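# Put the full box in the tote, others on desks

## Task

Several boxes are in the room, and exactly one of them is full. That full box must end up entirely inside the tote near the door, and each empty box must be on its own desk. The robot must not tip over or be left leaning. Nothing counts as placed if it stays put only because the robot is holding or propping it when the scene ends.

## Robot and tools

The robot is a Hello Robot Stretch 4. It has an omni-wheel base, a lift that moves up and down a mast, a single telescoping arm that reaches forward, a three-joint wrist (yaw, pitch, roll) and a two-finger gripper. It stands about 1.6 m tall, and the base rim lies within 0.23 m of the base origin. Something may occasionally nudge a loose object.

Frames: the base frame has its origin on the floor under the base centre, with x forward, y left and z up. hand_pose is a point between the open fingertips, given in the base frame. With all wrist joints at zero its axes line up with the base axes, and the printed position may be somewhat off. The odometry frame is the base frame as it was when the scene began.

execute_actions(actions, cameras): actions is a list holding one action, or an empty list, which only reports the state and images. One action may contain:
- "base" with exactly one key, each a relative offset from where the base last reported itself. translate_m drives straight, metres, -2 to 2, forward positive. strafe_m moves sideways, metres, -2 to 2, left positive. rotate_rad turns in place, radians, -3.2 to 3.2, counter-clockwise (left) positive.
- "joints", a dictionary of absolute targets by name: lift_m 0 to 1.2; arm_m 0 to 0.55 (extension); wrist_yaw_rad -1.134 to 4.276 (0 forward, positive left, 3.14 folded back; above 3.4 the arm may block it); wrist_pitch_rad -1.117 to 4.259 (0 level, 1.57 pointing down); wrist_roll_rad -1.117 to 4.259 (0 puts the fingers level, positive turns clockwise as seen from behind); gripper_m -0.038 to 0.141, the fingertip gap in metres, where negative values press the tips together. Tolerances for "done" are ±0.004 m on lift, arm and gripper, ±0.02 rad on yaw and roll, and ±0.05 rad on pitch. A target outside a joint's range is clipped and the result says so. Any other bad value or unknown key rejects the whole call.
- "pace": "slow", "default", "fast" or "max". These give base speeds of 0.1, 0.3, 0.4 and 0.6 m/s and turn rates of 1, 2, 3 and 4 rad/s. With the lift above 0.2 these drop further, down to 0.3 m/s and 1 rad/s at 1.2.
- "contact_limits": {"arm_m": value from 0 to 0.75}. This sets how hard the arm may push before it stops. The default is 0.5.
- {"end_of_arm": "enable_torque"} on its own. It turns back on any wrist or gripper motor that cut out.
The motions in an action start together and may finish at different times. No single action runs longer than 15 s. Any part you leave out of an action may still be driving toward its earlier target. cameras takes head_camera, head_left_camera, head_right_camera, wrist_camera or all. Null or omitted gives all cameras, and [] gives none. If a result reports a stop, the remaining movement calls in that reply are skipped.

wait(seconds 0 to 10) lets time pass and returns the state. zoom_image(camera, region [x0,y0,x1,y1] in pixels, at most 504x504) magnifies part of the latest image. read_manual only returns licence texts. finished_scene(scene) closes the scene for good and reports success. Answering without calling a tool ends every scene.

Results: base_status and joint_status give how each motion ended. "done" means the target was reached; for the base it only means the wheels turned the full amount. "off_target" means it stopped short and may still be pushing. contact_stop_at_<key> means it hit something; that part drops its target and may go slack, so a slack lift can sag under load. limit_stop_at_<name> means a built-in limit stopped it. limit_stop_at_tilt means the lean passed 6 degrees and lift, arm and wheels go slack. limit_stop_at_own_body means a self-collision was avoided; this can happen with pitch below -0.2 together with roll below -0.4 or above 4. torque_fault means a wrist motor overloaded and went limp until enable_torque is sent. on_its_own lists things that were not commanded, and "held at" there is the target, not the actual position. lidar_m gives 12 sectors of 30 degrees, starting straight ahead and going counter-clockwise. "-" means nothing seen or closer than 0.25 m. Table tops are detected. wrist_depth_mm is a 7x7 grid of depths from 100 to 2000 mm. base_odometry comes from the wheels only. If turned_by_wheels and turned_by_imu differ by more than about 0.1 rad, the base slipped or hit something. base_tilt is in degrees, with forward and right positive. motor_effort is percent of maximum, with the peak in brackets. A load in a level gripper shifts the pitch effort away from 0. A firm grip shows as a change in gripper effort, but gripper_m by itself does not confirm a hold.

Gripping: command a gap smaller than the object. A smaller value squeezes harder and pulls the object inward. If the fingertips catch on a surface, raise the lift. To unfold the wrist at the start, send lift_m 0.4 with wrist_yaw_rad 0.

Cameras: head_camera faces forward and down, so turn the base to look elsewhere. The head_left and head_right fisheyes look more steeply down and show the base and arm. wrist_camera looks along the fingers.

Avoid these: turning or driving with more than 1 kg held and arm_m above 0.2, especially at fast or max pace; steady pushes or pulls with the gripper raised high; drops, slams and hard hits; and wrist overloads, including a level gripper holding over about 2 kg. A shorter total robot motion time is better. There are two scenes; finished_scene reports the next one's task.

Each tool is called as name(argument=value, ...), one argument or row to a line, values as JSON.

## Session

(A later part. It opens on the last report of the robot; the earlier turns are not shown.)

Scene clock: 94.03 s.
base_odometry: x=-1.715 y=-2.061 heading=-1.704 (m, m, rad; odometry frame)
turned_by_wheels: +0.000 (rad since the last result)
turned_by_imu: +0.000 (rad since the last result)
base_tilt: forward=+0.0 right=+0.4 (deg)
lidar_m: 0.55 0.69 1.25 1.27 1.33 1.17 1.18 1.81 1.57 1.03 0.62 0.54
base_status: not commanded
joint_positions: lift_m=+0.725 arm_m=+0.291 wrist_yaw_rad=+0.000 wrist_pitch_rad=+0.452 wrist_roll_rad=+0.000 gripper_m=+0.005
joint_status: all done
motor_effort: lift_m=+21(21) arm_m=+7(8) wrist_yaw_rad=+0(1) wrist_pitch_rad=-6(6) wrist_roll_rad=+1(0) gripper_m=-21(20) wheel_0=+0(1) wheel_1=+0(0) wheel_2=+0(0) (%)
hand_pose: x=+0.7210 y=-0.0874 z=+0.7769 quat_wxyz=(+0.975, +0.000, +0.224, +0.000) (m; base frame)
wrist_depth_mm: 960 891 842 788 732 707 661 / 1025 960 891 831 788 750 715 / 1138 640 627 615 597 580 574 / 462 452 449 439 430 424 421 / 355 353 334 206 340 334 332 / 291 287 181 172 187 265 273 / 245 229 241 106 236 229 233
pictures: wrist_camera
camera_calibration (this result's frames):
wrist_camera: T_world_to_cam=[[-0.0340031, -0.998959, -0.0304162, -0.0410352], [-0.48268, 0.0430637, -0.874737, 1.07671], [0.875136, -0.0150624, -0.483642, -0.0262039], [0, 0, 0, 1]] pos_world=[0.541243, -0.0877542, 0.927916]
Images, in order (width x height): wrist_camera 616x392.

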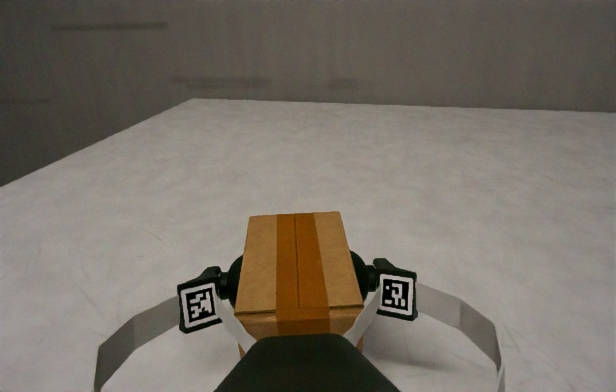

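execute_actions(
  actions=[
    {"joints": {"lift_m": 0.699}, "pace": "slow"},
  ],
  cameras=[],
)

execute_actions(
  actions=[
    {"joints": {"gripper_m": 0.12}},
  ],
  cameras=[],
)

execute_actions(
  actions=[
    {"joints": {"arm_m": 0.0, "lift_m": 0.75, "gripper_m": 0.141}, "pace": "fast"},
  ],
  cameras=["wrist_camera"],
)

execute_actions(
  actions=[
    {"base": {"rotate_rad": 1.21}, "pace": "fast"},
  ],
)

Scene clock: 95.47 s.
base_odometry: x=-1.715 y=-2.061 heading=-1.704 (m, m, rad; odometry frame)
turned_by_wheels: +0.000 (rad since the last result)
turned_by_imu: +0.000 (rad since the last result)
base_tilt: forward=+0.0 right=+0.4 (deg)
lidar_m: 0.60 0.69 1.26 1.27 1.34 1.17 1.17 1.84 1.59 0.97 0.61 0.56
base_status: not commanded
joint_positions: lift_m=+0.699 arm_m=+0.291 wrist_yaw_rad=+0.000 wrist_pitch_rad=+0.452 wrist_roll_rad=+0.000 gripper_m=+0.005
joint_status: all done
motor_effort: lift_m=+16(19) arm_m=+8(8) wrist_yaw_rad=+0(1) wrist_pitch_rad=-6(6) wrist_roll_rad=+1(1) gripper_m=-19(20) wheel_0=-1(1) wheel_1=+1(1) wheel_2=+0(0) (%)
hand_pose: x=+0.7210 y=-0.0874 z=+0.7514 quat_wxyz=(+0.975, +0.000, +0.224, +0.000) (m; base frame)
wrist_depth_mm: 960 878 842 788 741 707 676 / 1042 960 866 809 768 741 707 / 1118 564 549 535 521 517 500 / 404 399 394 384 382 375 370 / 314 310 293 206 297 294 291 / 255 253 181 172 187 234 241 / 215 201 211 106 208 201 205
pictures: none
No camera images: the call's "cameras" was empty. Leave "cameras" out to get every camera's image.

Scene clock: 97.47 s.
base_odometry: x=-1.715 y=-2.061 heading=-1.704 (m, m, rad; odometry frame)
turned_by_wheels: +0.000 (rad since the last result)
turned_by_imu: +0.000 (rad since the last result)
base_tilt: forward=+0.0 right=+0.4 (deg)
lidar_m: 0.59 0.67 1.27 1.27 1.33 1.16 1.20 1.83 1.60 1.05 0.61 0.55
base_status: not commanded
joint_positions: lift_m=+0.699 arm_m=+0.291 wrist_yaw_rad=+0.000 wrist_pitch_rad=+0.452 wrist_roll_rad=+0.000 gripper_m=+0.120
joint_status: all done
motor_effort: lift_m=+16(15) arm_m=+8(8) wrist_yaw_rad=+0(1) wrist_pitch_rad=-6(6) wrist_roll_rad=+0(0) gripper_m=-1(21) wheel_0=-1(0) wheel_1=+0(1) wheel_2=+0(1) (%)
hand_pose: x=+0.7210 y=-0.0874 z=+0.7514 quat_wxyz=(+0.975, +0.000, +0.224, +0.000) (m; base frame)
wrist_depth_mm: 946 891 842 778 741 707 668 / 1042 960 866 809 759 741 707 / 1098 564 549 535 525 512 500 / 407 399 392 384 379 373 370 / 312 309 304 218 298 294 291 / 254 236 202 187 228 241 240 / 215 211 212 106 208 201 205
pictures: none
No camera images: the call's "cameras" was empty. Leave "cameras" out to get every camera's image.

Scene clock: 99.13 s.
base_odometry: x=-1.715 y=-2.061 heading=-1.704 (m, m, rad; odometry frame)
turned_by_wheels: +0.000 (rad since the last result)
turned_by_imu: +0.000 (rad since the last result)
base_tilt: forward=-0.2 right=+0.5 (deg)
lidar_m: 0.54 0.71 1.27 1.26 1.33 1.17 1.18 1.81 1.58 1.04 0.63 0.56
base_status: not commanded
joint_positions: lift_m=+0.750 arm_m=+0.002 wrist_yaw_rad=+0.000 wrist_pitch_rad=+0.452 wrist_roll_rad=+0.000 gripper_m=+0.141
joint_status: all done
motor_effort: lift_m=+21(22) arm_m=-8(10) wrist_yaw_rad=+0(1) wrist_pitch_rad=-6(6) wrist_roll_rad=+1(1) gripper_m=-1(3) wheel_0=-1(0) wheel_1=+0(1) wheel_2=+0(0) (%)
hand_pose: x=+0.4326 y=-0.0875 z=+0.8019 quat_wxyz=(+0.975, +0.000, +0.224, +0.000) (m; base frame)
wrist_depth_mm: 1281 1205 1118 1042 991 946 891 / 1366 1281 1160 1078 1025 976 917 / 1537 732 707 699 683 668 647 / 521 517 504 473 488 480 477 / 1661 1499 931 421 394 377 377 / 1336 214 1060 1281 609 574 1182 / 1118 1118 1078 106 1078 1025 1078
pictures: wrist_camera
camera_calibration (this result's frames):
wrist_camera: T_world_to_cam=[[-0.0342829, -0.998949, -0.0304161, -0.0500319], [-0.482671, 0.0431988, -0.874736, 0.959398], [0.875131, -0.0153075, -0.483644, 0.238294], [0, 0, 0, 1]] pos_world=[0.25282, -0.0877765, 0.952948]
Images, in order (width x height): wrist_camera 616x392.

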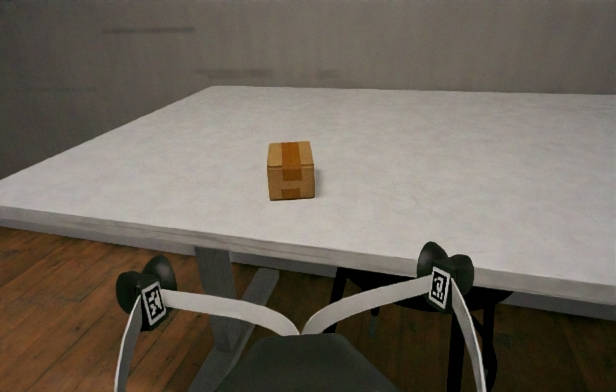

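Scene clock: 100.87 s.
base_odometry: x=-1.715 y=-2.061 heading=-0.494 (m, m, rad; odometry frame)
turned_by_wheels: +1.210 (rad since the last result)
turned_by_imu: +1.203 (rad since the last result)
base_tilt: forward=-0.1 right=+0.5 (deg)
lidar_m: 1.26 1.32 1.25 1.15 1.22 1.70 1.60 0.85 0.60 0.54 0.56 0.76
base_status: done
joint_positions: lift_m=+0.750 arm_m=+0.002 wrist_yaw_rad=+0.000 wrist_pitch_rad=+0.452 wrist_roll_rad=+0.000 gripper_m=+0.141
joint_status: not commanded
motor_effort: lift_m=+21(21) arm_m=-8(8) wrist_yaw_rad=+0(0) wrist_pitch_rad=-6(6) wrist_roll_rad=+0(0) gripper_m=+0(1) wheel_0=+0(8) wheel_1=-2(6) wheel_2=-1(8) (%)
hand_pose: x=+0.4326 y=-0.0874 z=+0.8019 quat_wxyz=(+0.975, +0.000, +0.224, +0.000) (m; base frame)
wrist_depth_mm: 1537 1661 1708 1708 1756 1808 1537 / 1708 1708 1756 1808 1863 1921 1576 / 1863 1863 1921 - - - 1576 / 1921 1983 1983 1921 1921 1983 1576 / 1618 1618 1618 1576 1576 1537 1499 / 1308 214 1229 1281 1205 1229 1281 / 1118 1118 1098 106 1078 1060 1078
pictures: head_camera, head_left_camera, head_right_camera, wrist_camera
camera_calibration (this result's frames):
wrist_camera: T_world_to_cam=[[-0.0340289, -0.998958, -0.030417, -0.0500745], [-0.482659, 0.0430765, -0.874748, 0.959423], [0.875147, -0.0150857, -0.483622, 0.238276], [0, 0, 0, 1]] pos_world=[0.252843, -0.0877563, 0.952966]
Images, in order (width x height): head_camera 420x560, head_left_camera 420x672, head_right_camera 420x672, wrist_camera 616x392.

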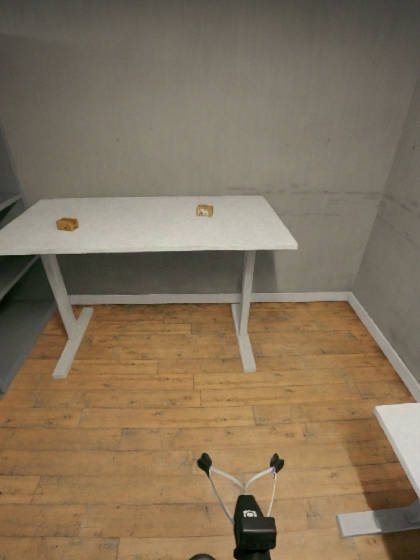

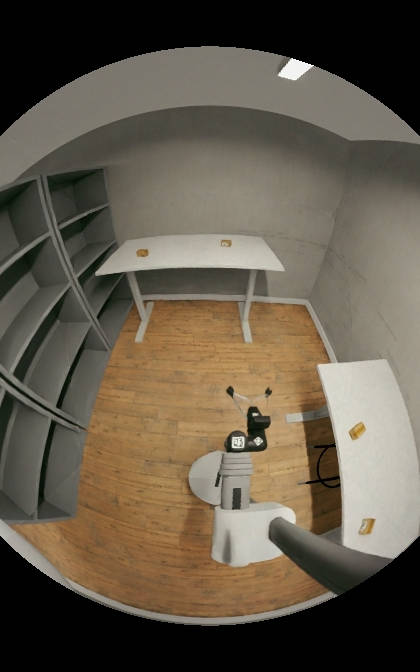

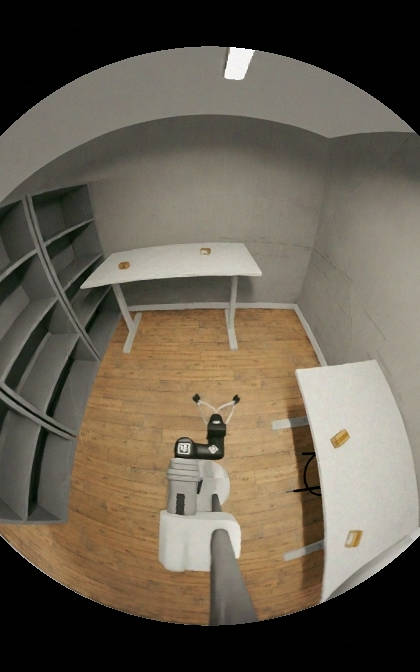

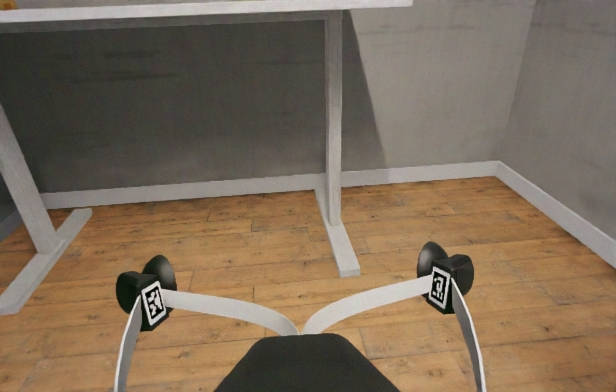

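zoom_image(
  camera="head_camera",
  region=[170, 190, 240, 230],
)

zoom_image(
  camera="head_camera",
  region=[30, 205, 100, 245],
)

Region (170, 190, 240, 230) of head_camera's 420x560 image, scaled by 7.200, with more detail than that image has; it fills the top 288 rows of this view, and the rest is white.

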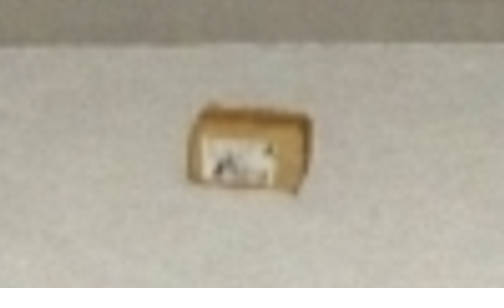

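Region (30, 205, 100, 245) of head_camera's 420x560 image, scaled by 7.200, with more detail than that image has; it fills the top 288 rows of this view, and the rest is white.

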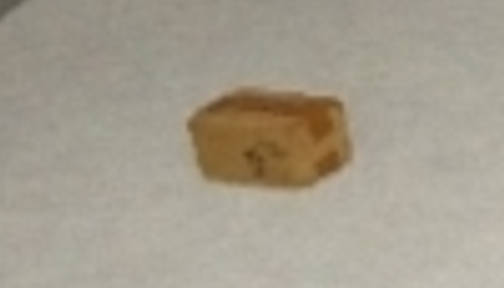

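execute_actions(
  actions=[
    {"base": {"rotate_rad": 0.333}, "pace": "fast"},
  ],
  cameras=[],
)

execute_actions(
  actions=[
    {"base": {"translate_m": 0.98}, "joints": {"lift_m": 1.02}, "pace": "fast"},
  ],
  cameras=[],
)

execute_actions(
  actions=[
    {"base": {"rotate_rad": -0.613}, "joints": {"arm_m": 0.15}},
  ],
)

Scene clock: 105.07 s.
base_odometry: x=-1.715 y=-2.061 heading=-0.162 (m, m, rad; odometry frame)
turned_by_wheels: +0.333 (rad since the last result)
turned_by_imu: +0.330 (rad since the last result)
base_tilt: forward=-0.1 right=+0.3 (deg)
lidar_m: 1.25 1.38 1.17 1.17 1.83 1.60 1.61 0.62 0.54 0.56 0.67 1.27
base_status: done
joint_positions: lift_m=+0.750 arm_m=+0.002 wrist_yaw_rad=+0.000 wrist_pitch_rad=+0.452 wrist_roll_rad=+0.000 gripper_m=+0.141
joint_status: not commanded
motor_effort: lift_m=+21(21) arm_m=-8(8) wrist_yaw_rad=+0(1) wrist_pitch_rad=-6(6) wrist_roll_rad=+0(0) gripper_m=-2(1) wheel_0=-3(7) wheel_1=+0(9) wheel_2=-1(7) (%)
hand_pose: x=+0.4326 y=-0.0874 z=+0.8019 quat_wxyz=(+0.975, +0.000, +0.224, +0.000) (m; base frame)
wrist_depth_mm: 1661 1921 1756 1708 1661 1537 1499 / 1808 1983 1983 1808 1756 1618 1576 / 1499 - - 1983 1921 1708 1708 / 1366 1983 1921 - 1983 1808 1808 / 1397 1576 1576 1576 1537 1537 1499 / 1281 213 1229 1308 1229 1229 1255 / 1118 1118 1118 106 1098 1078 1060
pictures: none
No camera images: the call's "cameras" was empty. Leave "cameras" out to get every camera's image.

Scene clock: 108.90 s.
base_odometry: x=-0.748 y=-2.219 heading=-0.161 (m, m, rad; odometry frame)
turned_by_wheels: +0.000 (rad since the last result)
turned_by_imu: +0.000 (rad since the last result)
base_tilt: forward=+0.0 right=+0.4 (deg)
lidar_m: 0.34 0.39 0.73 0.87 1.06 2.54 1.71 0.96 0.91 0.69 0.40 0.31
base_status: done
joint_positions: lift_m=+1.020 arm_m=+0.002 wrist_yaw_rad=+0.000 wrist_pitch_rad=+0.452 wrist_roll_rad=+0.000 gripper_m=+0.141
joint_status: all done
motor_effort: lift_m=+21(24) arm_m=-7(8) wrist_yaw_rad=+0(1) wrist_pitch_rad=-6(6) wrist_roll_rad=+0(1) gripper_m=-1(1) wheel_0=+2(8) wheel_1=+0(8) wheel_2=+2(10) (%)
hand_pose: x=+0.4326 y=-0.0874 z=+1.0720 quat_wxyz=(+0.975, +0.000, +0.224, +0.000) (m; base frame)
wrist_depth_mm: 1008 946 904 854 820 788 750 / 1042 1025 976 917 878 831 778 / 946 854 831 809 788 778 759 / 615 603 591 585 574 564 559 / 452 462 459 455 449 445 436 / 387 214 351 373 343 349 359 / 324 320 319 106 314 310 307
pictures: none
No camera images: the call's "cameras" was empty. Leave "cameras" out to get every camera's image.

Scene clock: 110.43 s.
base_odometry: x=-0.748 y=-2.219 heading=-0.774 (m, m, rad; odometry frame)
turned_by_wheels: -0.613 (rad since the last result)
turned_by_imu: -0.610 (rad since the last result)
base_tilt: forward=-0.1 right=+0.4 (deg)
lidar_m: 0.35 0.31 0.35 0.62 0.89 1.04 1.80 1.92 1.00 0.90 0.80 0.39
base_status: done
joint_positions: lift_m=+1.020 arm_m=+0.149 wrist_yaw_rad=+0.000 wrist_pitch_rad=+0.452 wrist_roll_rad=+0.000 gripper_m=+0.141
joint_status: all done
motor_effort: lift_m=+21(21) arm_m=+8(11) wrist_yaw_rad=+0(1) wrist_pitch_rad=-6(6) wrist_roll_rad=+1(1) gripper_m=+0(1) wheel_0=+1(5) wheel_1=+2(6) wheel_2=+1(7) (%)
hand_pose: x=+0.5790 y=-0.0874 z=+1.0720 quat_wxyz=(+0.975, +0.000, +0.224, +0.000) (m; base frame)
wrist_depth_mm: 647 691 750 820 891 991 1118 / 683 732 788 878 946 1042 1229 / 715 768 820 798 788 1138 1308 / 609 603 591 504 569 564 591 / 473 466 455 452 449 439 436 / 384 214 349 373 343 351 359 / 322 319 319 106 312 307 307
pictures: head_camera, head_left_camera, head_right_camera, wrist_camera
camera_calibration (this result's frames):
wrist_camera: T_world_to_cam=[[-0.0340853, -0.998956, -0.0304239, -0.0368542], [-0.482479, 0.0431067, -0.874846, 1.26632], [0.875244, -0.0151405, -0.483445, 0.24051], [0, 0, 0, 1]] pos_world=[0.399214, -0.0877613, 1.22299]
Images, in order (width x height): head_camera 420x560, head_left_camera 420x672, head_right_camera 420x672, wrist_camera 616x392.

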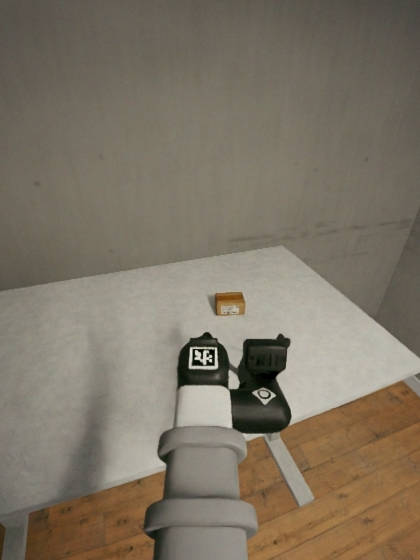

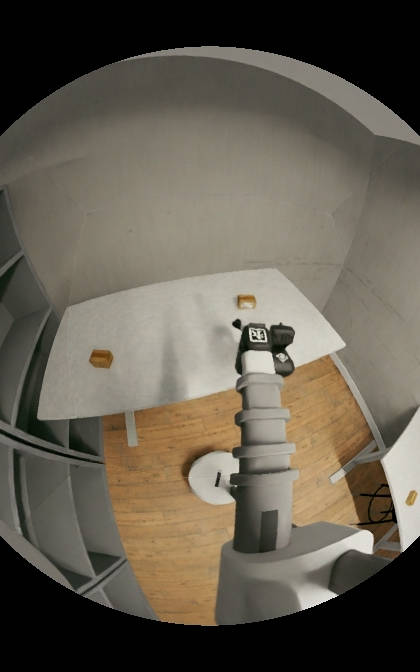

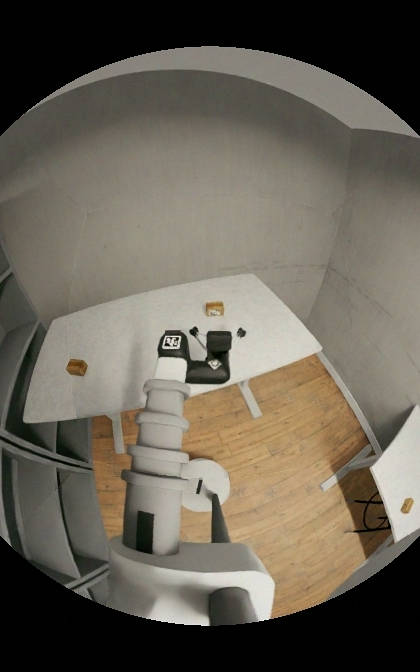

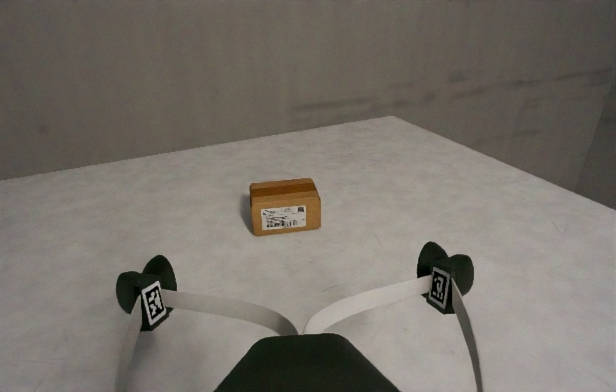

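execute_actions(
  actions=[
    {"base": {"rotate_rad": 0.008}, "joints": {"lift_m": 0.925, "arm_m": 0.30}},
  ],
  cameras=["wrist_camera"],
)

execute_actions(
  actions=[
    {"joints": {"arm_m": 0.406}, "contact_limits": {"arm_m": 0.2}},
  ],
  cameras=["wrist_camera"],
)

Scene clock: 112.77 s.
base_odometry: x=-0.748 y=-2.219 heading=-0.766 (m, m, rad; odometry frame)
turned_by_wheels: +0.008 (rad since the last result)
turned_by_imu: +0.008 (rad since the last result)
base_tilt: forward=+0.0 right=+0.5 (deg)
lidar_m: 0.33 0.32 0.37 0.62 0.87 1.02 1.82 1.95 1.03 0.90 0.82 0.42
base_status: done
joint_positions: lift_m=+0.925 arm_m=+0.299 wrist_yaw_rad=+0.000 wrist_pitch_rad=+0.452 wrist_roll_rad=+0.000 gripper_m=+0.141
joint_status: all done
motor_effort: lift_m=+16(21) arm_m=+9(6) wrist_yaw_rad=-1(1) wrist_pitch_rad=-6(6) wrist_roll_rad=+1(0) gripper_m=+0(0) wheel_0=+0(3) wheel_1=+1(4) wheel_2=+0(6) (%)
hand_pose: x=+0.7290 y=-0.0874 z=+0.9774 quat_wxyz=(+0.975, +0.000, +0.224, +0.000) (m; base frame)
wrist_depth_mm: 530 574 615 668 732 809 891 / 559 609 654 699 759 866 976 / 574 549 535 525 517 504 496 / 399 392 364 301 370 368 362 / 307 303 298 294 291 287 285 / 250 213 229 242 224 229 236 / 211 208 208 106 203 200 200
pictures: wrist_camera
camera_calibration (this result's frames):
wrist_camera: T_world_to_cam=[[-0.0339809, -0.998959, -0.0304215, -0.0346699], [-0.482546, 0.0430552, -0.874812, 1.25596], [0.875211, -0.0150472, -0.483507, 0.0635763], [0, 0, 0, 1]] pos_world=[0.549237, -0.0877528, 1.12841]
Images, in order (width x height): wrist_camera 616x392.

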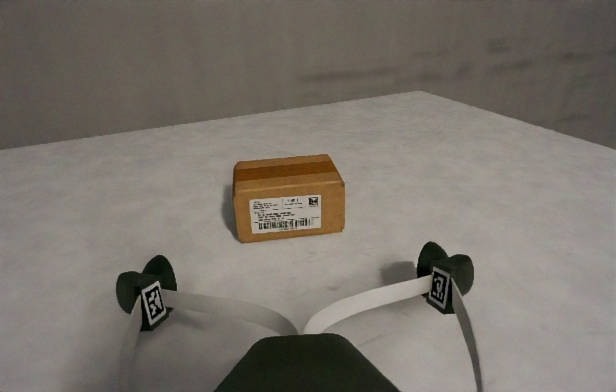

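Scene clock: 114.07 s.
base_odometry: x=-0.748 y=-2.219 heading=-0.766 (m, m, rad; odometry frame)
turned_by_wheels: +0.000 (rad since the last result)
turned_by_imu: +0.000 (rad since the last result)
base_tilt: forward=-0.1 right=+0.4 (deg)
lidar_m: 0.34 0.33 0.36 0.67 0.89 1.02 1.78 1.97 0.99 0.88 0.80 0.42
base_status: not commanded
joint_positions: lift_m=+0.925 arm_m=+0.405 wrist_yaw_rad=+0.000 wrist_pitch_rad=+0.452 wrist_roll_rad=+0.000 gripper_m=+0.141
joint_status: all done
motor_effort: lift_m=+16(16) arm_m=+8(11) wrist_yaw_rad=+0(0) wrist_pitch_rad=-6(6) wrist_roll_rad=+1(1) gripper_m=-1(1) wheel_0=-1(1) wheel_1=+1(1) wheel_2=+1(1) (%)
contact_limits: arm_m 0.2
hand_pose: x=+0.8350 y=-0.0874 z=+0.9774 quat_wxyz=(+0.975, +0.000, +0.224, +0.000) (m; base frame)
wrist_depth_mm: 459 492 525 569 627 691 759 / 480 517 559 615 668 741 820 / 504 530 535 525 512 500 866 / 399 394 384 377 373 364 362 / 306 301 234 212 279 286 285 / 248 213 195 201 222 228 236 / 211 208 208 106 202 202 199
pictures: wrist_camera
camera_calibration (this result's frames):
wrist_camera: T_world_to_cam=[[-0.0340089, -0.998958, -0.0304232, -0.0310498], [-0.482505, 0.0430695, -0.874834, 1.30711], [0.875233, -0.0150728, -0.483467, -0.0292595], [0, 0, 0, 1]] pos_world=[0.655242, -0.0877551, 1.12842]
Images, in order (width x height): wrist_camera 616x392.

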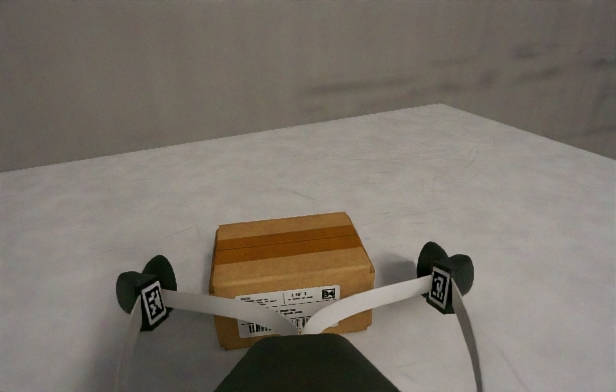

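execute_actions(
  actions=[
    {"joints": {"gripper_m": 0.025}},
  ],
  cameras=[],
)

execute_actions(
  actions=[
    {"joints": {"lift_m": 0.952}, "pace": "slow"},
  ],
  cameras=["wrist_camera"],
)

Scene clock: 116.57 s.
base_odometry: x=-0.748 y=-2.219 heading=-0.766 (m, m, rad; odometry frame)
turned_by_wheels: +0.000 (rad since the last result)
turned_by_imu: +0.000 (rad since the last result)
base_tilt: forward=+0.0 right=+0.5 (deg)
lidar_m: 0.32 0.33 0.36 0.63 0.87 1.01 1.83 1.94 1.02 0.89 0.81 0.41
base_status: not commanded
joint_positions: lift_m=+0.925 arm_m=+0.405 wrist_yaw_rad=+0.000 wrist_pitch_rad=+0.452 wrist_roll_rad=+0.000 gripper_m=+0.025
joint_status: all done
motor_effort: lift_m=+16(16) arm_m=+8(8) wrist_yaw_rad=-1(1) wrist_pitch_rad=-6(6) wrist_roll_rad=+1(1) gripper_m=-21(23) wheel_0=-1(1) wheel_1=+1(2) wheel_2=+0(1) (%)
hand_pose: x=+0.8350 y=-0.0874 z=+0.9774 quat_wxyz=(+0.975, +0.000, +0.224, +0.000) (m; base frame)
wrist_depth_mm: 452 488 525 564 627 691 759 / 484 512 559 615 676 741 820 / 504 535 539 530 512 500 842 / 399 392 384 379 370 366 359 / 304 303 216 198 278 286 283 / 251 230 182 183 187 220 236 / 211 202 201 106 202 200 200
pictures: none
No camera images: the call's "cameras" was empty. Leave "cameras" out to get every camera's image.

Scene clock: 117.60 s.
base_odometry: x=-0.748 y=-2.219 heading=-0.766 (m, m, rad; odometry frame)
turned_by_wheels: +0.000 (rad since the last result)
turned_by_imu: +0.000 (rad since the last result)
base_tilt: forward=-0.1 right=+0.4 (deg)
lidar_m: 0.31 0.34 0.37 0.64 0.89 1.03 1.80 1.94 1.00 0.86 0.80 0.40
base_status: not commanded
joint_positions: lift_m=+0.952 arm_m=+0.405 wrist_yaw_rad=+0.000 wrist_pitch_rad=+0.452 wrist_roll_rad=+0.000 gripper_m=+0.025
joint_status: all done
motor_effort: lift_m=+22(21) arm_m=+8(8) wrist_yaw_rad=+1(0) wrist_pitch_rad=-7(6) wrist_roll_rad=+1(1) gripper_m=-21(22) wheel_0=-1(1) wheel_1=+1(1) wheel_2=+1(0) (%)
hand_pose: x=+0.8350 y=-0.0874 z=+1.0039 quat_wxyz=(+0.975, +0.000, +0.224, +0.000) (m; base frame)
wrist_depth_mm: 455 488 525 564 621 683 759 / 484 512 564 603 668 741 831 / 508 549 580 609 591 580 904 / 455 449 439 433 427 421 415 / 351 347 216 198 319 329 327 / 287 266 182 183 187 252 270 / 241 232 230 106 233 230 229
pictures: wrist_camera
camera_calibration (this result's frames):
wrist_camera: T_world_to_cam=[[-0.0340108, -0.998958, -0.0304207, -0.0302446], [-0.482562, 0.0430693, -0.874802, 1.33031], [0.875201, -0.0150728, -0.483524, -0.0163575], [0, 0, 0, 1]] pos_world=[0.655245, -0.0877551, 1.15493]
Images, in order (width x height): wrist_camera 616x392.

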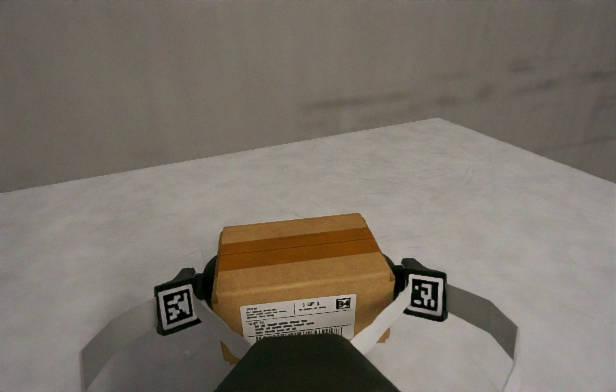

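execute_actions(
  actions=[
    {"joints": {"lift_m": 0.926}, "pace": "slow"},
  ],
  cameras=[],
)

execute_actions(
  actions=[
    {"joints": {"gripper_m": 0.141}},
  ],
  cameras=[],
)

execute_actions(
  actions=[
    {"joints": {"arm_m": 0.05, "lift_m": 1.0}, "pace": "fast"},
  ],
  cameras=["wrist_camera"],
)

execute_actions(
  actions=[
    {"base": {"rotate_rad": 0.6}},
  ],
)

Scene clock: 119.83 s.
base_odometry: x=-0.748 y=-2.219 heading=-0.766 (m, m, rad; odometry frame)
turned_by_wheels: +0.000 (rad since the last result)
turned_by_imu: +0.000 (rad since the last result)
base_tilt: forward=+0.0 right=+0.4 (deg)
lidar_m: 0.33 0.32 0.37 0.67 0.88 1.02 1.79 1.97 1.02 0.91 0.81 0.43
base_status: not commanded
joint_positions: lift_m=+0.926 arm_m=+0.405 wrist_yaw_rad=+0.000 wrist_pitch_rad=+0.452 wrist_roll_rad=+0.000 gripper_m=+0.025
joint_status: all done
motor_effort: lift_m=+15(21) arm_m=+8(7) wrist_yaw_rad=-1(0) wrist_pitch_rad=-5(6) wrist_roll_rad=+1(0) gripper_m=-22(21) wheel_0=+0(0) wheel_1=+1(1) wheel_2=+1(0) (%)
hand_pose: x=+0.8350 y=-0.0874 z=+0.9784 quat_wxyz=(+0.975, +0.000, +0.224, +0.000) (m; base frame)
wrist_depth_mm: 455 484 525 569 621 683 759 / 477 517 554 609 676 741 820 / 504 539 539 530 517 504 854 / 399 392 387 379 373 366 362 / 306 304 216 198 279 290 285 / 251 233 182 183 187 220 236 / 211 204 202 106 203 202 201
pictures: none
No camera images: the call's "cameras" was empty. Leave "cameras" out to get every camera's image.

Scene clock: 122.00 s.
base_odometry: x=-0.748 y=-2.219 heading=-0.766 (m, m, rad; odometry frame)
turned_by_wheels: +0.000 (rad since the last result)
turned_by_imu: +0.000 (rad since the last result)
base_tilt: forward=-0.1 right=+0.4 (deg)
lidar_m: 0.34 0.33 0.39 0.65 0.88 1.02 1.83 1.94 1.03 0.90 0.78 0.41
base_status: not commanded
joint_positions: lift_m=+0.926 arm_m=+0.405 wrist_yaw_rad=+0.000 wrist_pitch_rad=+0.452 wrist_roll_rad=+0.000 gripper_m=+0.141
joint_status: all done
motor_effort: lift_m=+15(16) arm_m=+8(8) wrist_yaw_rad=+0(0) wrist_pitch_rad=-6(6) wrist_roll_rad=+1(1) gripper_m=+0(23) wheel_0=-1(1) wheel_1=+1(1) wheel_2=+0(0) (%)
hand_pose: x=+0.8350 y=-0.0874 z=+0.9784 quat_wxyz=(+0.975, +0.000, +0.224, +0.000) (m; base frame)
wrist_depth_mm: 455 488 530 569 621 691 759 / 480 512 559 615 668 750 831 / 504 535 539 530 521 504 866 / 399 392 387 377 375 368 362 / 309 304 236 213 278 290 286 / 251 213 195 203 225 230 236 / 211 208 208 106 204 202 201
pictures: none
No camera images: the call's "cameras" was empty. Leave "cameras" out to get every camera's image.

Scene clock: 123.83 s.
base_odometry: x=-0.748 y=-2.219 heading=-0.766 (m, m, rad; odometry frame)
turned_by_wheels: +0.000 (rad since the last result)
turned_by_imu: +0.000 (rad since the last result)
base_tilt: forward=+0.0 right=+0.4 (deg)
lidar_m: 0.33 0.30 0.39 0.64 0.88 1.04 1.80 1.94 0.98 0.90 0.80 0.38
base_status: not commanded
joint_positions: lift_m=+1.000 arm_m=+0.051 wrist_yaw_rad=+0.000 wrist_pitch_rad=+0.452 wrist_roll_rad=+0.000 gripper_m=+0.141
joint_status: all done
motor_effort: lift_m=+21(26) arm_m=-8(8) wrist_yaw_rad=+0(1) wrist_pitch_rad=-6(6) wrist_roll_rad=+1(0) gripper_m=+0(0) wheel_0=-1(1) wheel_1=+1(1) wheel_2=+0(0) (%)
hand_pose: x=+0.4818 y=-0.0875 z=+1.0519 quat_wxyz=(+0.975, +0.000, +0.224, +0.000) (m; base frame)
wrist_depth_mm: 715 768 831 891 976 1098 1205 / 750 820 891 960 1042 1182 1308 / 778 788 778 759 741 715 1430 / 574 559 549 535 535 521 512 / 439 430 424 421 415 410 404 / 355 213 325 343 320 325 336 / 300 297 296 106 290 286 303
pictures: wrist_camera
camera_calibration (this result's frames):
wrist_camera: T_world_to_cam=[[-0.0342736, -0.99895, -0.0304163, -0.040741], [-0.48267, 0.0431944, -0.874737, 1.20186], [0.875131, -0.0152994, -0.483643, 0.316103], [0, 0, 0, 1]] pos_world=[0.302074, -0.0877758, 1.20295]
Images, in order (width x height): wrist_camera 616x392.

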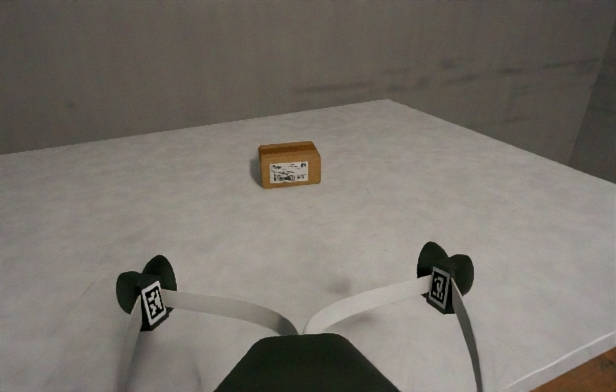

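Scene clock: 125.33 s.
base_odometry: x=-0.748 y=-2.219 heading=-0.166 (m, m, rad; odometry frame)
turned_by_wheels: +0.600 (rad since the last result)
turned_by_imu: +0.596 (rad since the last result)
base_tilt: forward=-0.2 right=+0.4 (deg)
lidar_m: 0.35 0.39 0.70 0.88 1.08 2.55 1.70 0.96 0.90 0.70 0.40 0.33
base_status: done
joint_positions: lift_m=+1.000 arm_m=+0.051 wrist_yaw_rad=+0.000 wrist_pitch_rad=+0.452 wrist_roll_rad=+0.000 gripper_m=+0.141
joint_status: not commanded
motor_effort: lift_m=+21(21) arm_m=-8(8) wrist_yaw_rad=+0(1) wrist_pitch_rad=-6(7) wrist_roll_rad=+1(1) gripper_m=-1(2) wheel_0=-1(8) wheel_1=-1(6) wheel_2=+0(7) (%)
hand_pose: x=+0.4818 y=-0.0874 z=+1.0519 quat_wxyz=(+0.975, +0.000, +0.224, +0.000) (m; base frame)
wrist_depth_mm: 946 904 854 809 768 750 707 / 1008 976 904 866 820 788 759 / 809 778 768 759 732 715 707 / 564 559 549 539 535 525 512 / 402 430 424 418 418 413 404 / 355 213 325 345 320 325 334 / 300 297 296 106 289 286 285
pictures: head_camera, head_left_camera, head_right_camera, wrist_camera
camera_calibration (this result's frames):
wrist_camera: T_world_to_cam=[[-0.0341126, -0.998955, -0.0304162, -0.0407768], [-0.482676, 0.0431166, -0.874737, 1.20186], [0.875134, -0.0151583, -0.483643, 0.316102], [0, 0, 0, 1]] pos_world=[0.302089, -0.0877629, 1.20296]
Images, in order (width x height): head_camera 420x560, head_left_camera 420x672, head_right_camera 420x672, wrist_camera 616x392.

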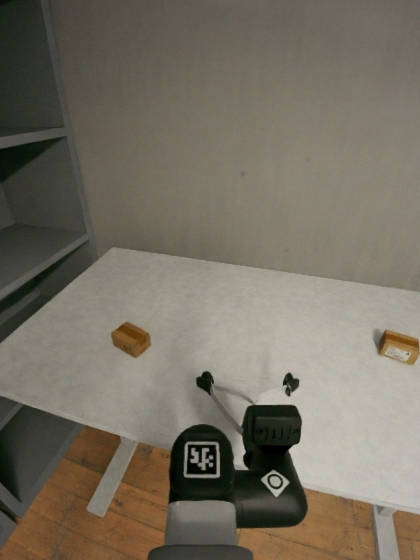

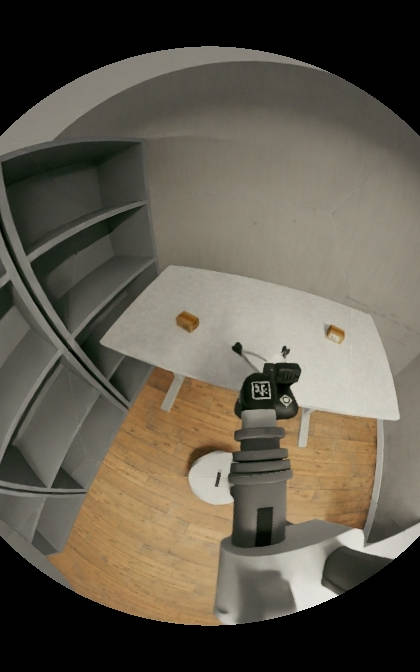

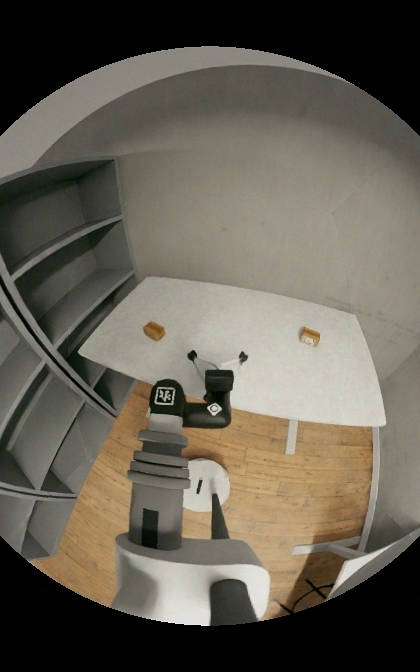

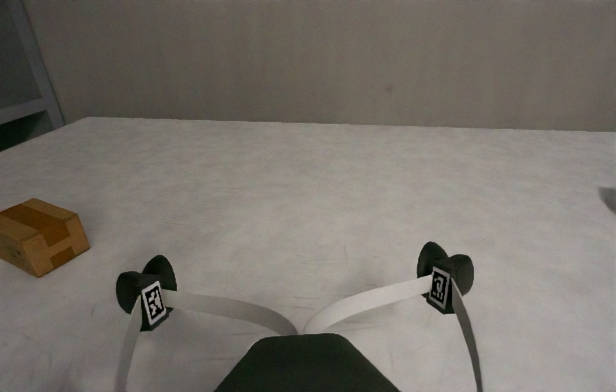

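zoom_image(
  camera="head_camera",
  region=[95, 310, 165, 365],
)

Region (95, 310, 165, 365) of head_camera's 420x560 image, scaled by 7.200, with more detail than that image has; it fills the top 396 rows of this view, and the rest is white.

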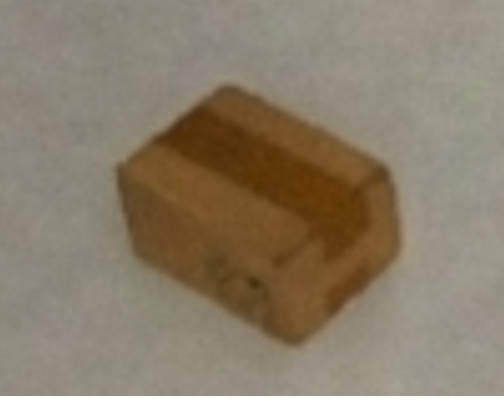

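execute_actions(
  actions=[
    {"base": {"rotate_rad": 0.305}, "joints": {"lift_m": 1.16, "wrist_yaw_rad": 0.65, "arm_m": 0.2}},
  ],
  cameras=[],
)

execute_actions(
  actions=[
    {"joints": {"wrist_pitch_rad": 1.2, "arm_m": 0.406, "gripper_m": 0.12}},
  ],
  cameras=["head_camera", "wrist_camera", "head_left_camera"],
)

Scene clock: 132.30 s.
base_odometry: x=-0.748 y=-2.219 heading=+0.139 (m, m, rad; odometry frame)
turned_by_wheels: +0.305 (rad since the last result)
turned_by_imu: +0.303 (rad since the last result)
base_tilt: forward=+0.0 right=+0.4 (deg)
lidar_m: 0.36 0.51 0.87 0.97 1.42 2.52 1.42 0.87 1.62 0.47 0.35 0.32
base_status: done
joint_positions: lift_m=+1.160 arm_m=+0.199 wrist_yaw_rad=+0.650 wrist_pitch_rad=+0.452 wrist_roll_rad=+0.000 gripper_m=+0.141
joint_status: all done
motor_effort: lift_m=+21(23) arm_m=+8(10) wrist_yaw_rad=+0(5) wrist_pitch_rad=-6(6) wrist_roll_rad=+1(1) gripper_m=+0(0) wheel_0=-2(6) wheel_1=-2(10) wheel_2=+0(8) (%)
hand_pose: x=+0.6290 y=+0.0875 z=+1.2120 quat_wxyz=(+0.924, -0.072, +0.212, +0.311) (m; base frame)
wrist_depth_mm: 569 946 1025 1118 1118 854 715 / 564 1025 1078 1182 1182 891 732 / 597 1025 1138 1118 1078 946 778 / 647 759 809 904 1229 946 778 / 683 715 1336 1366 676 661 661 / 1138 213 525 559 521 525 544 / 976 820 480 106 469 466 462
pictures: none
No camera images: the call's "cameras" was empty. Leave "cameras" out to get every camera's image.

Scene clock: 134.03 s.
base_odometry: x=-0.748 y=-2.219 heading=+0.139 (m, m, rad; odometry frame)
turned_by_wheels: +0.000 (rad since the last result)
turned_by_imu: +0.000 (rad since the last result)
base_tilt: forward=-0.1 right=+0.4 (deg)
lidar_m: 0.36 0.52 0.88 0.95 1.43 2.51 1.40 0.92 1.59 0.47 0.35 0.32
base_status: not commanded
joint_positions: lift_m=+1.160 arm_m=+0.405 wrist_yaw_rad=+0.650 wrist_pitch_rad=+1.201 wrist_roll_rad=+0.000 gripper_m=+0.120
joint_status: all done
motor_effort: lift_m=+21(21) arm_m=+8(4) wrist_yaw_rad=+0(0) wrist_pitch_rad=-2(2) wrist_roll_rad=+1(1) gripper_m=-2(4) wheel_0=-2(2) wheel_1=-1(2) wheel_2=+0(0) (%)
hand_pose: x=+0.7114 y=-0.0064 z=+1.0690 quat_wxyz=(+0.782, -0.180, +0.535, +0.264) (m; base frame)
wrist_depth_mm: 750 439 439 442 445 445 445 / 410 413 413 415 418 418 418 / 392 389 389 394 394 397 397 / 368 370 373 373 375 375 375 / 349 351 351 306 353 355 357 / 336 330 329 290 330 338 340 / 322 320 322 106 324 322 324
pictures: head_camera, head_left_camera, wrist_camera
camera_calibration (this result's frames):
wrist_camera: T_world_to_cam=[[0.568182, -0.822903, 0.000909271, -0.412377], [-0.781543, -0.53997, -0.312447, 0.93191], [0.257604, 0.176816, -0.949935, 1.06371], [0, 0, 0, 1]] pos_world=[0.688618, -0.0242223, 1.302]
Images, in order (width x height): head_camera 420x560, head_left_camera 420x672, wrist_camera 616x392.

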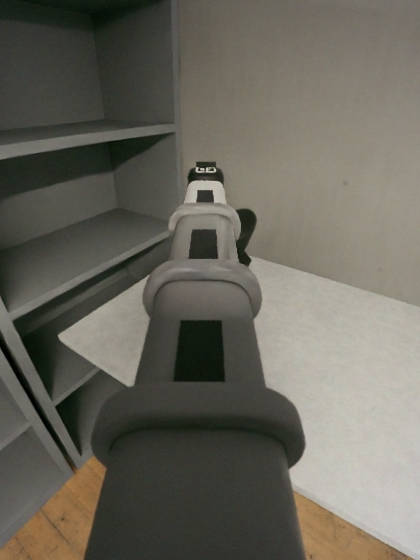

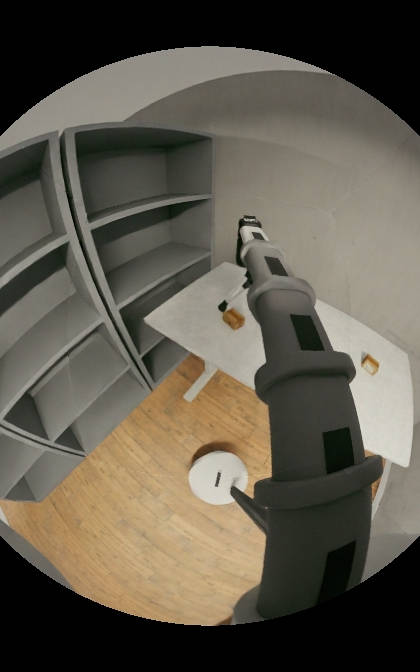

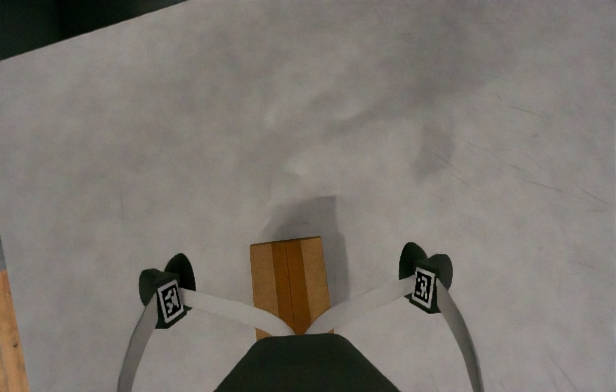

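execute_actions(
  actions=[
    {"joints": {"arm_m": 0.391, "lift_m": 1.072}},
  ],
  cameras=["wrist_camera", "head_left_camera"],
)

Scene clock: 136.40 s.
base_odometry: x=-0.748 y=-2.219 heading=+0.139 (m, m, rad; odometry frame)
turned_by_wheels: +0.000 (rad since the last result)
turned_by_imu: +0.000 (rad since the last result)
base_tilt: forward=-0.1 right=+0.3 (deg)
lidar_m: 0.34 0.54 0.88 0.95 1.38 2.51 1.14 0.89 1.60 0.46 0.32 0.33
base_status: not commanded
joint_positions: lift_m=+1.072 arm_m=+0.392 wrist_yaw_rad=+0.650 wrist_pitch_rad=+1.201 wrist_roll_rad=+0.000 gripper_m=+0.120
joint_status: all done
motor_effort: lift_m=+15(20) arm_m=-8(13) wrist_yaw_rad=-1(0) wrist_pitch_rad=-2(2) wrist_roll_rad=+0(1) gripper_m=-1(2) wheel_0=-2(2) wheel_1=-2(2) wheel_2=+0(0) (%)
hand_pose: x=+0.6993 y=-0.0065 z=+0.9815 quat_wxyz=(+0.782, -0.180, +0.535, +0.264) (m; base frame)
wrist_depth_mm: 329 330 330 332 332 334 334 / 309 310 310 312 314 314 315 / 291 293 294 296 294 297 297 / 278 279 279 273 279 281 282 / 264 265 262 216 267 267 268 / 251 247 248 205 249 255 254 / 241 240 241 106 243 241 243
pictures: head_left_camera, wrist_camera
camera_calibration (this result's frames):
wrist_camera: T_world_to_cam=[[0.568185, -0.8229, 0.000915045, -0.405409], [-0.781572, -0.539997, -0.312327, 0.894939], [0.257508, 0.176745, -0.949974, 0.983781], [0, 0, 0, 1]] pos_world=[0.676474, -0.0242245, 1.21445]
Images, in order (width x height): head_left_camera 420x672, wrist_camera 616x392.

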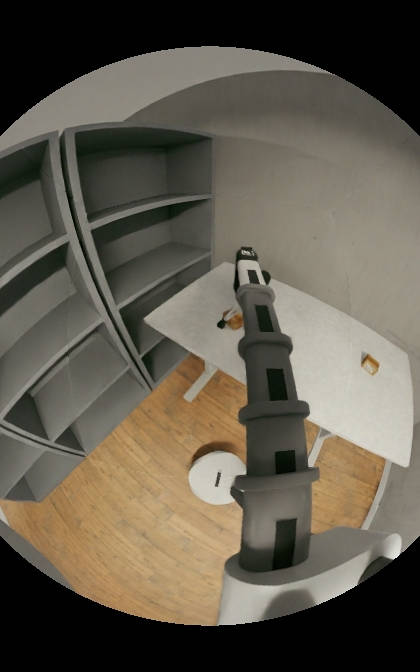

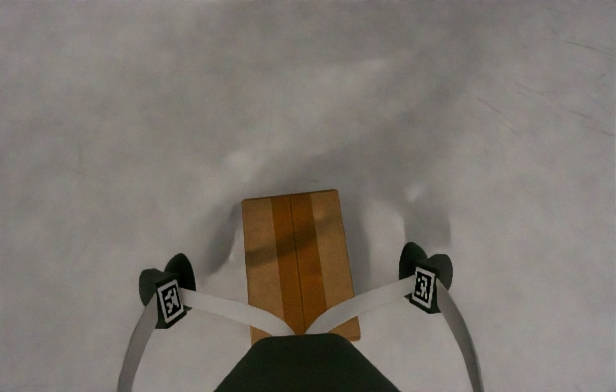

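execute_actions(
  actions=[
    {"joints": {"gripper_m": -0.01}},
  ],
  cameras=["wrist_camera"],
)

execute_actions(
  actions=[
    {"joints": {"lift_m": 1.11}, "pace": "slow"},
  ],
  cameras=["wrist_camera", "head_left_camera"],
)

Scene clock: 138.90 s.
base_odometry: x=-0.748 y=-2.219 heading=+0.139 (m, m, rad; odometry frame)
turned_by_wheels: +0.000 (rad since the last result)
turned_by_imu: +0.000 (rad since the last result)
base_tilt: forward=+0.0 right=+0.4 (deg)
lidar_m: 0.35 0.51 0.88 0.96 1.38 2.54 1.13 0.92 1.61 0.47 0.33 0.33
base_status: not commanded
joint_positions: lift_m=+1.072 arm_m=+0.392 wrist_yaw_rad=+0.650 wrist_pitch_rad=+1.202 wrist_roll_rad=+0.000 gripper_m=-0.009
joint_status: all done
motor_effort: lift_m=+16(16) arm_m=-9(8) wrist_yaw_rad=-1(0) wrist_pitch_rad=-5(5) wrist_roll_rad=+1(1) gripper_m=-24(22) wheel_0=-2(2) wheel_1=-2(2) wheel_2=+0(0) (%)
hand_pose: x=+0.6991 y=-0.0066 z=+0.9813 quat_wxyz=(+0.782, -0.181, +0.536, +0.263) (m; base frame)
wrist_depth_mm: 325 327 327 330 330 334 332 / 309 307 309 312 312 314 312 / 291 291 291 293 294 296 297 / 276 277 278 211 279 281 282 / 263 264 262 198 266 267 266 / 250 250 186 188 186 251 255 / 239 236 240 106 242 240 242
pictures: wrist_camera
camera_calibration (this result's frames):
wrist_camera: T_world_to_cam=[[0.568186, -0.8229, 0.000957229, -0.40546], [-0.781801, -0.540171, -0.311452, 0.893957], [0.256811, 0.176214, -0.950261, 0.984488], [0, 0, 0, 1]] pos_world=[0.676446, -0.0242447, 1.21433]
Images, in order (width x height): wrist_camera 616x392.

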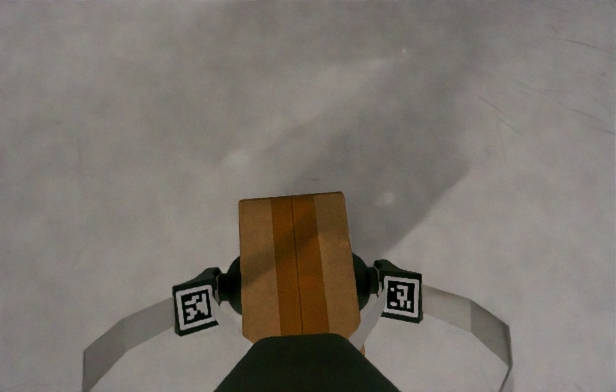

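Scene clock: 140.07 s.
base_odometry: x=-0.748 y=-2.219 heading=+0.139 (m, m, rad; odometry frame)
turned_by_wheels: +0.000 (rad since the last result)
turned_by_imu: +0.000 (rad since the last result)
base_tilt: forward=-0.1 right=+0.5 (deg)
lidar_m: 0.35 0.51 0.88 0.96 1.39 2.50 1.19 0.90 1.60 0.48 0.35 0.32
base_status: not commanded
joint_positions: lift_m=+1.110 arm_m=+0.392 wrist_yaw_rad=+0.650 wrist_pitch_rad=+1.202 wrist_roll_rad=+0.000 gripper_m=-0.009
joint_status: all done
motor_effort: lift_m=+23(21) arm_m=-8(8) wrist_yaw_rad=+0(0) wrist_pitch_rad=-5(5) wrist_roll_rad=+1(1) gripper_m=-23(23) wheel_0=-2(1) wheel_1=-2(2) wheel_2=+0(0) (%)
hand_pose: x=+0.6991 y=-0.0066 z=+1.0188 quat_wxyz=(+0.782, -0.181, +0.536, +0.263) (m; base frame)
wrist_depth_mm: 370 375 375 375 379 379 382 / 353 353 353 357 355 359 357 / 332 332 334 334 338 336 338 / 315 317 317 211 317 319 320 / 298 300 298 197 304 304 306 / 287 287 185 188 186 289 291 / 273 270 276 106 276 273 278
pictures: head_left_camera, wrist_camera
camera_calibration (this result's frames):
wrist_camera: T_world_to_cam=[[0.568186, -0.8229, 0.000957448, -0.405495], [-0.781802, -0.540172, -0.311447, 0.905625], [0.256807, 0.176211, -0.950263, 1.02011], [0, 0, 0, 1]] pos_world=[0.676444, -0.0242448, 1.25182]
Images, in order (width x height): head_left_camera 420x672, wrist_camera 616x392.

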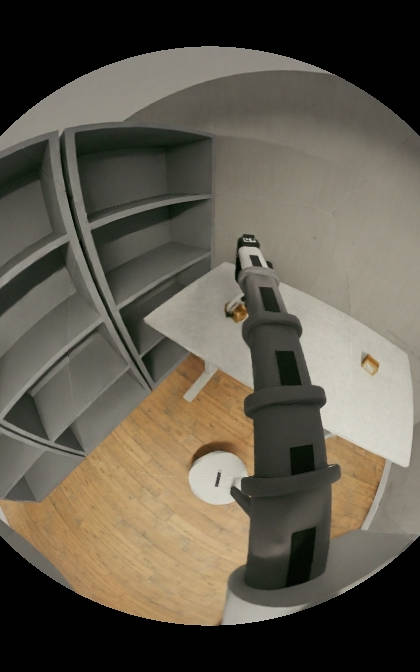

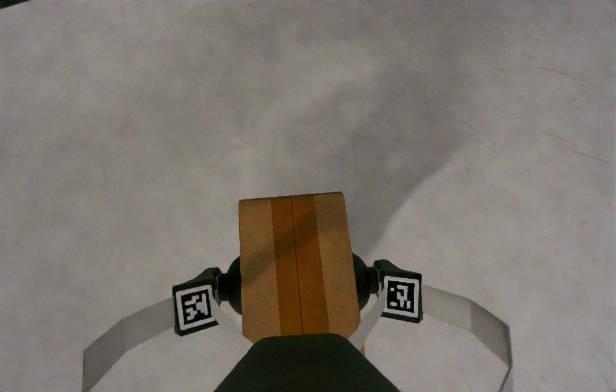

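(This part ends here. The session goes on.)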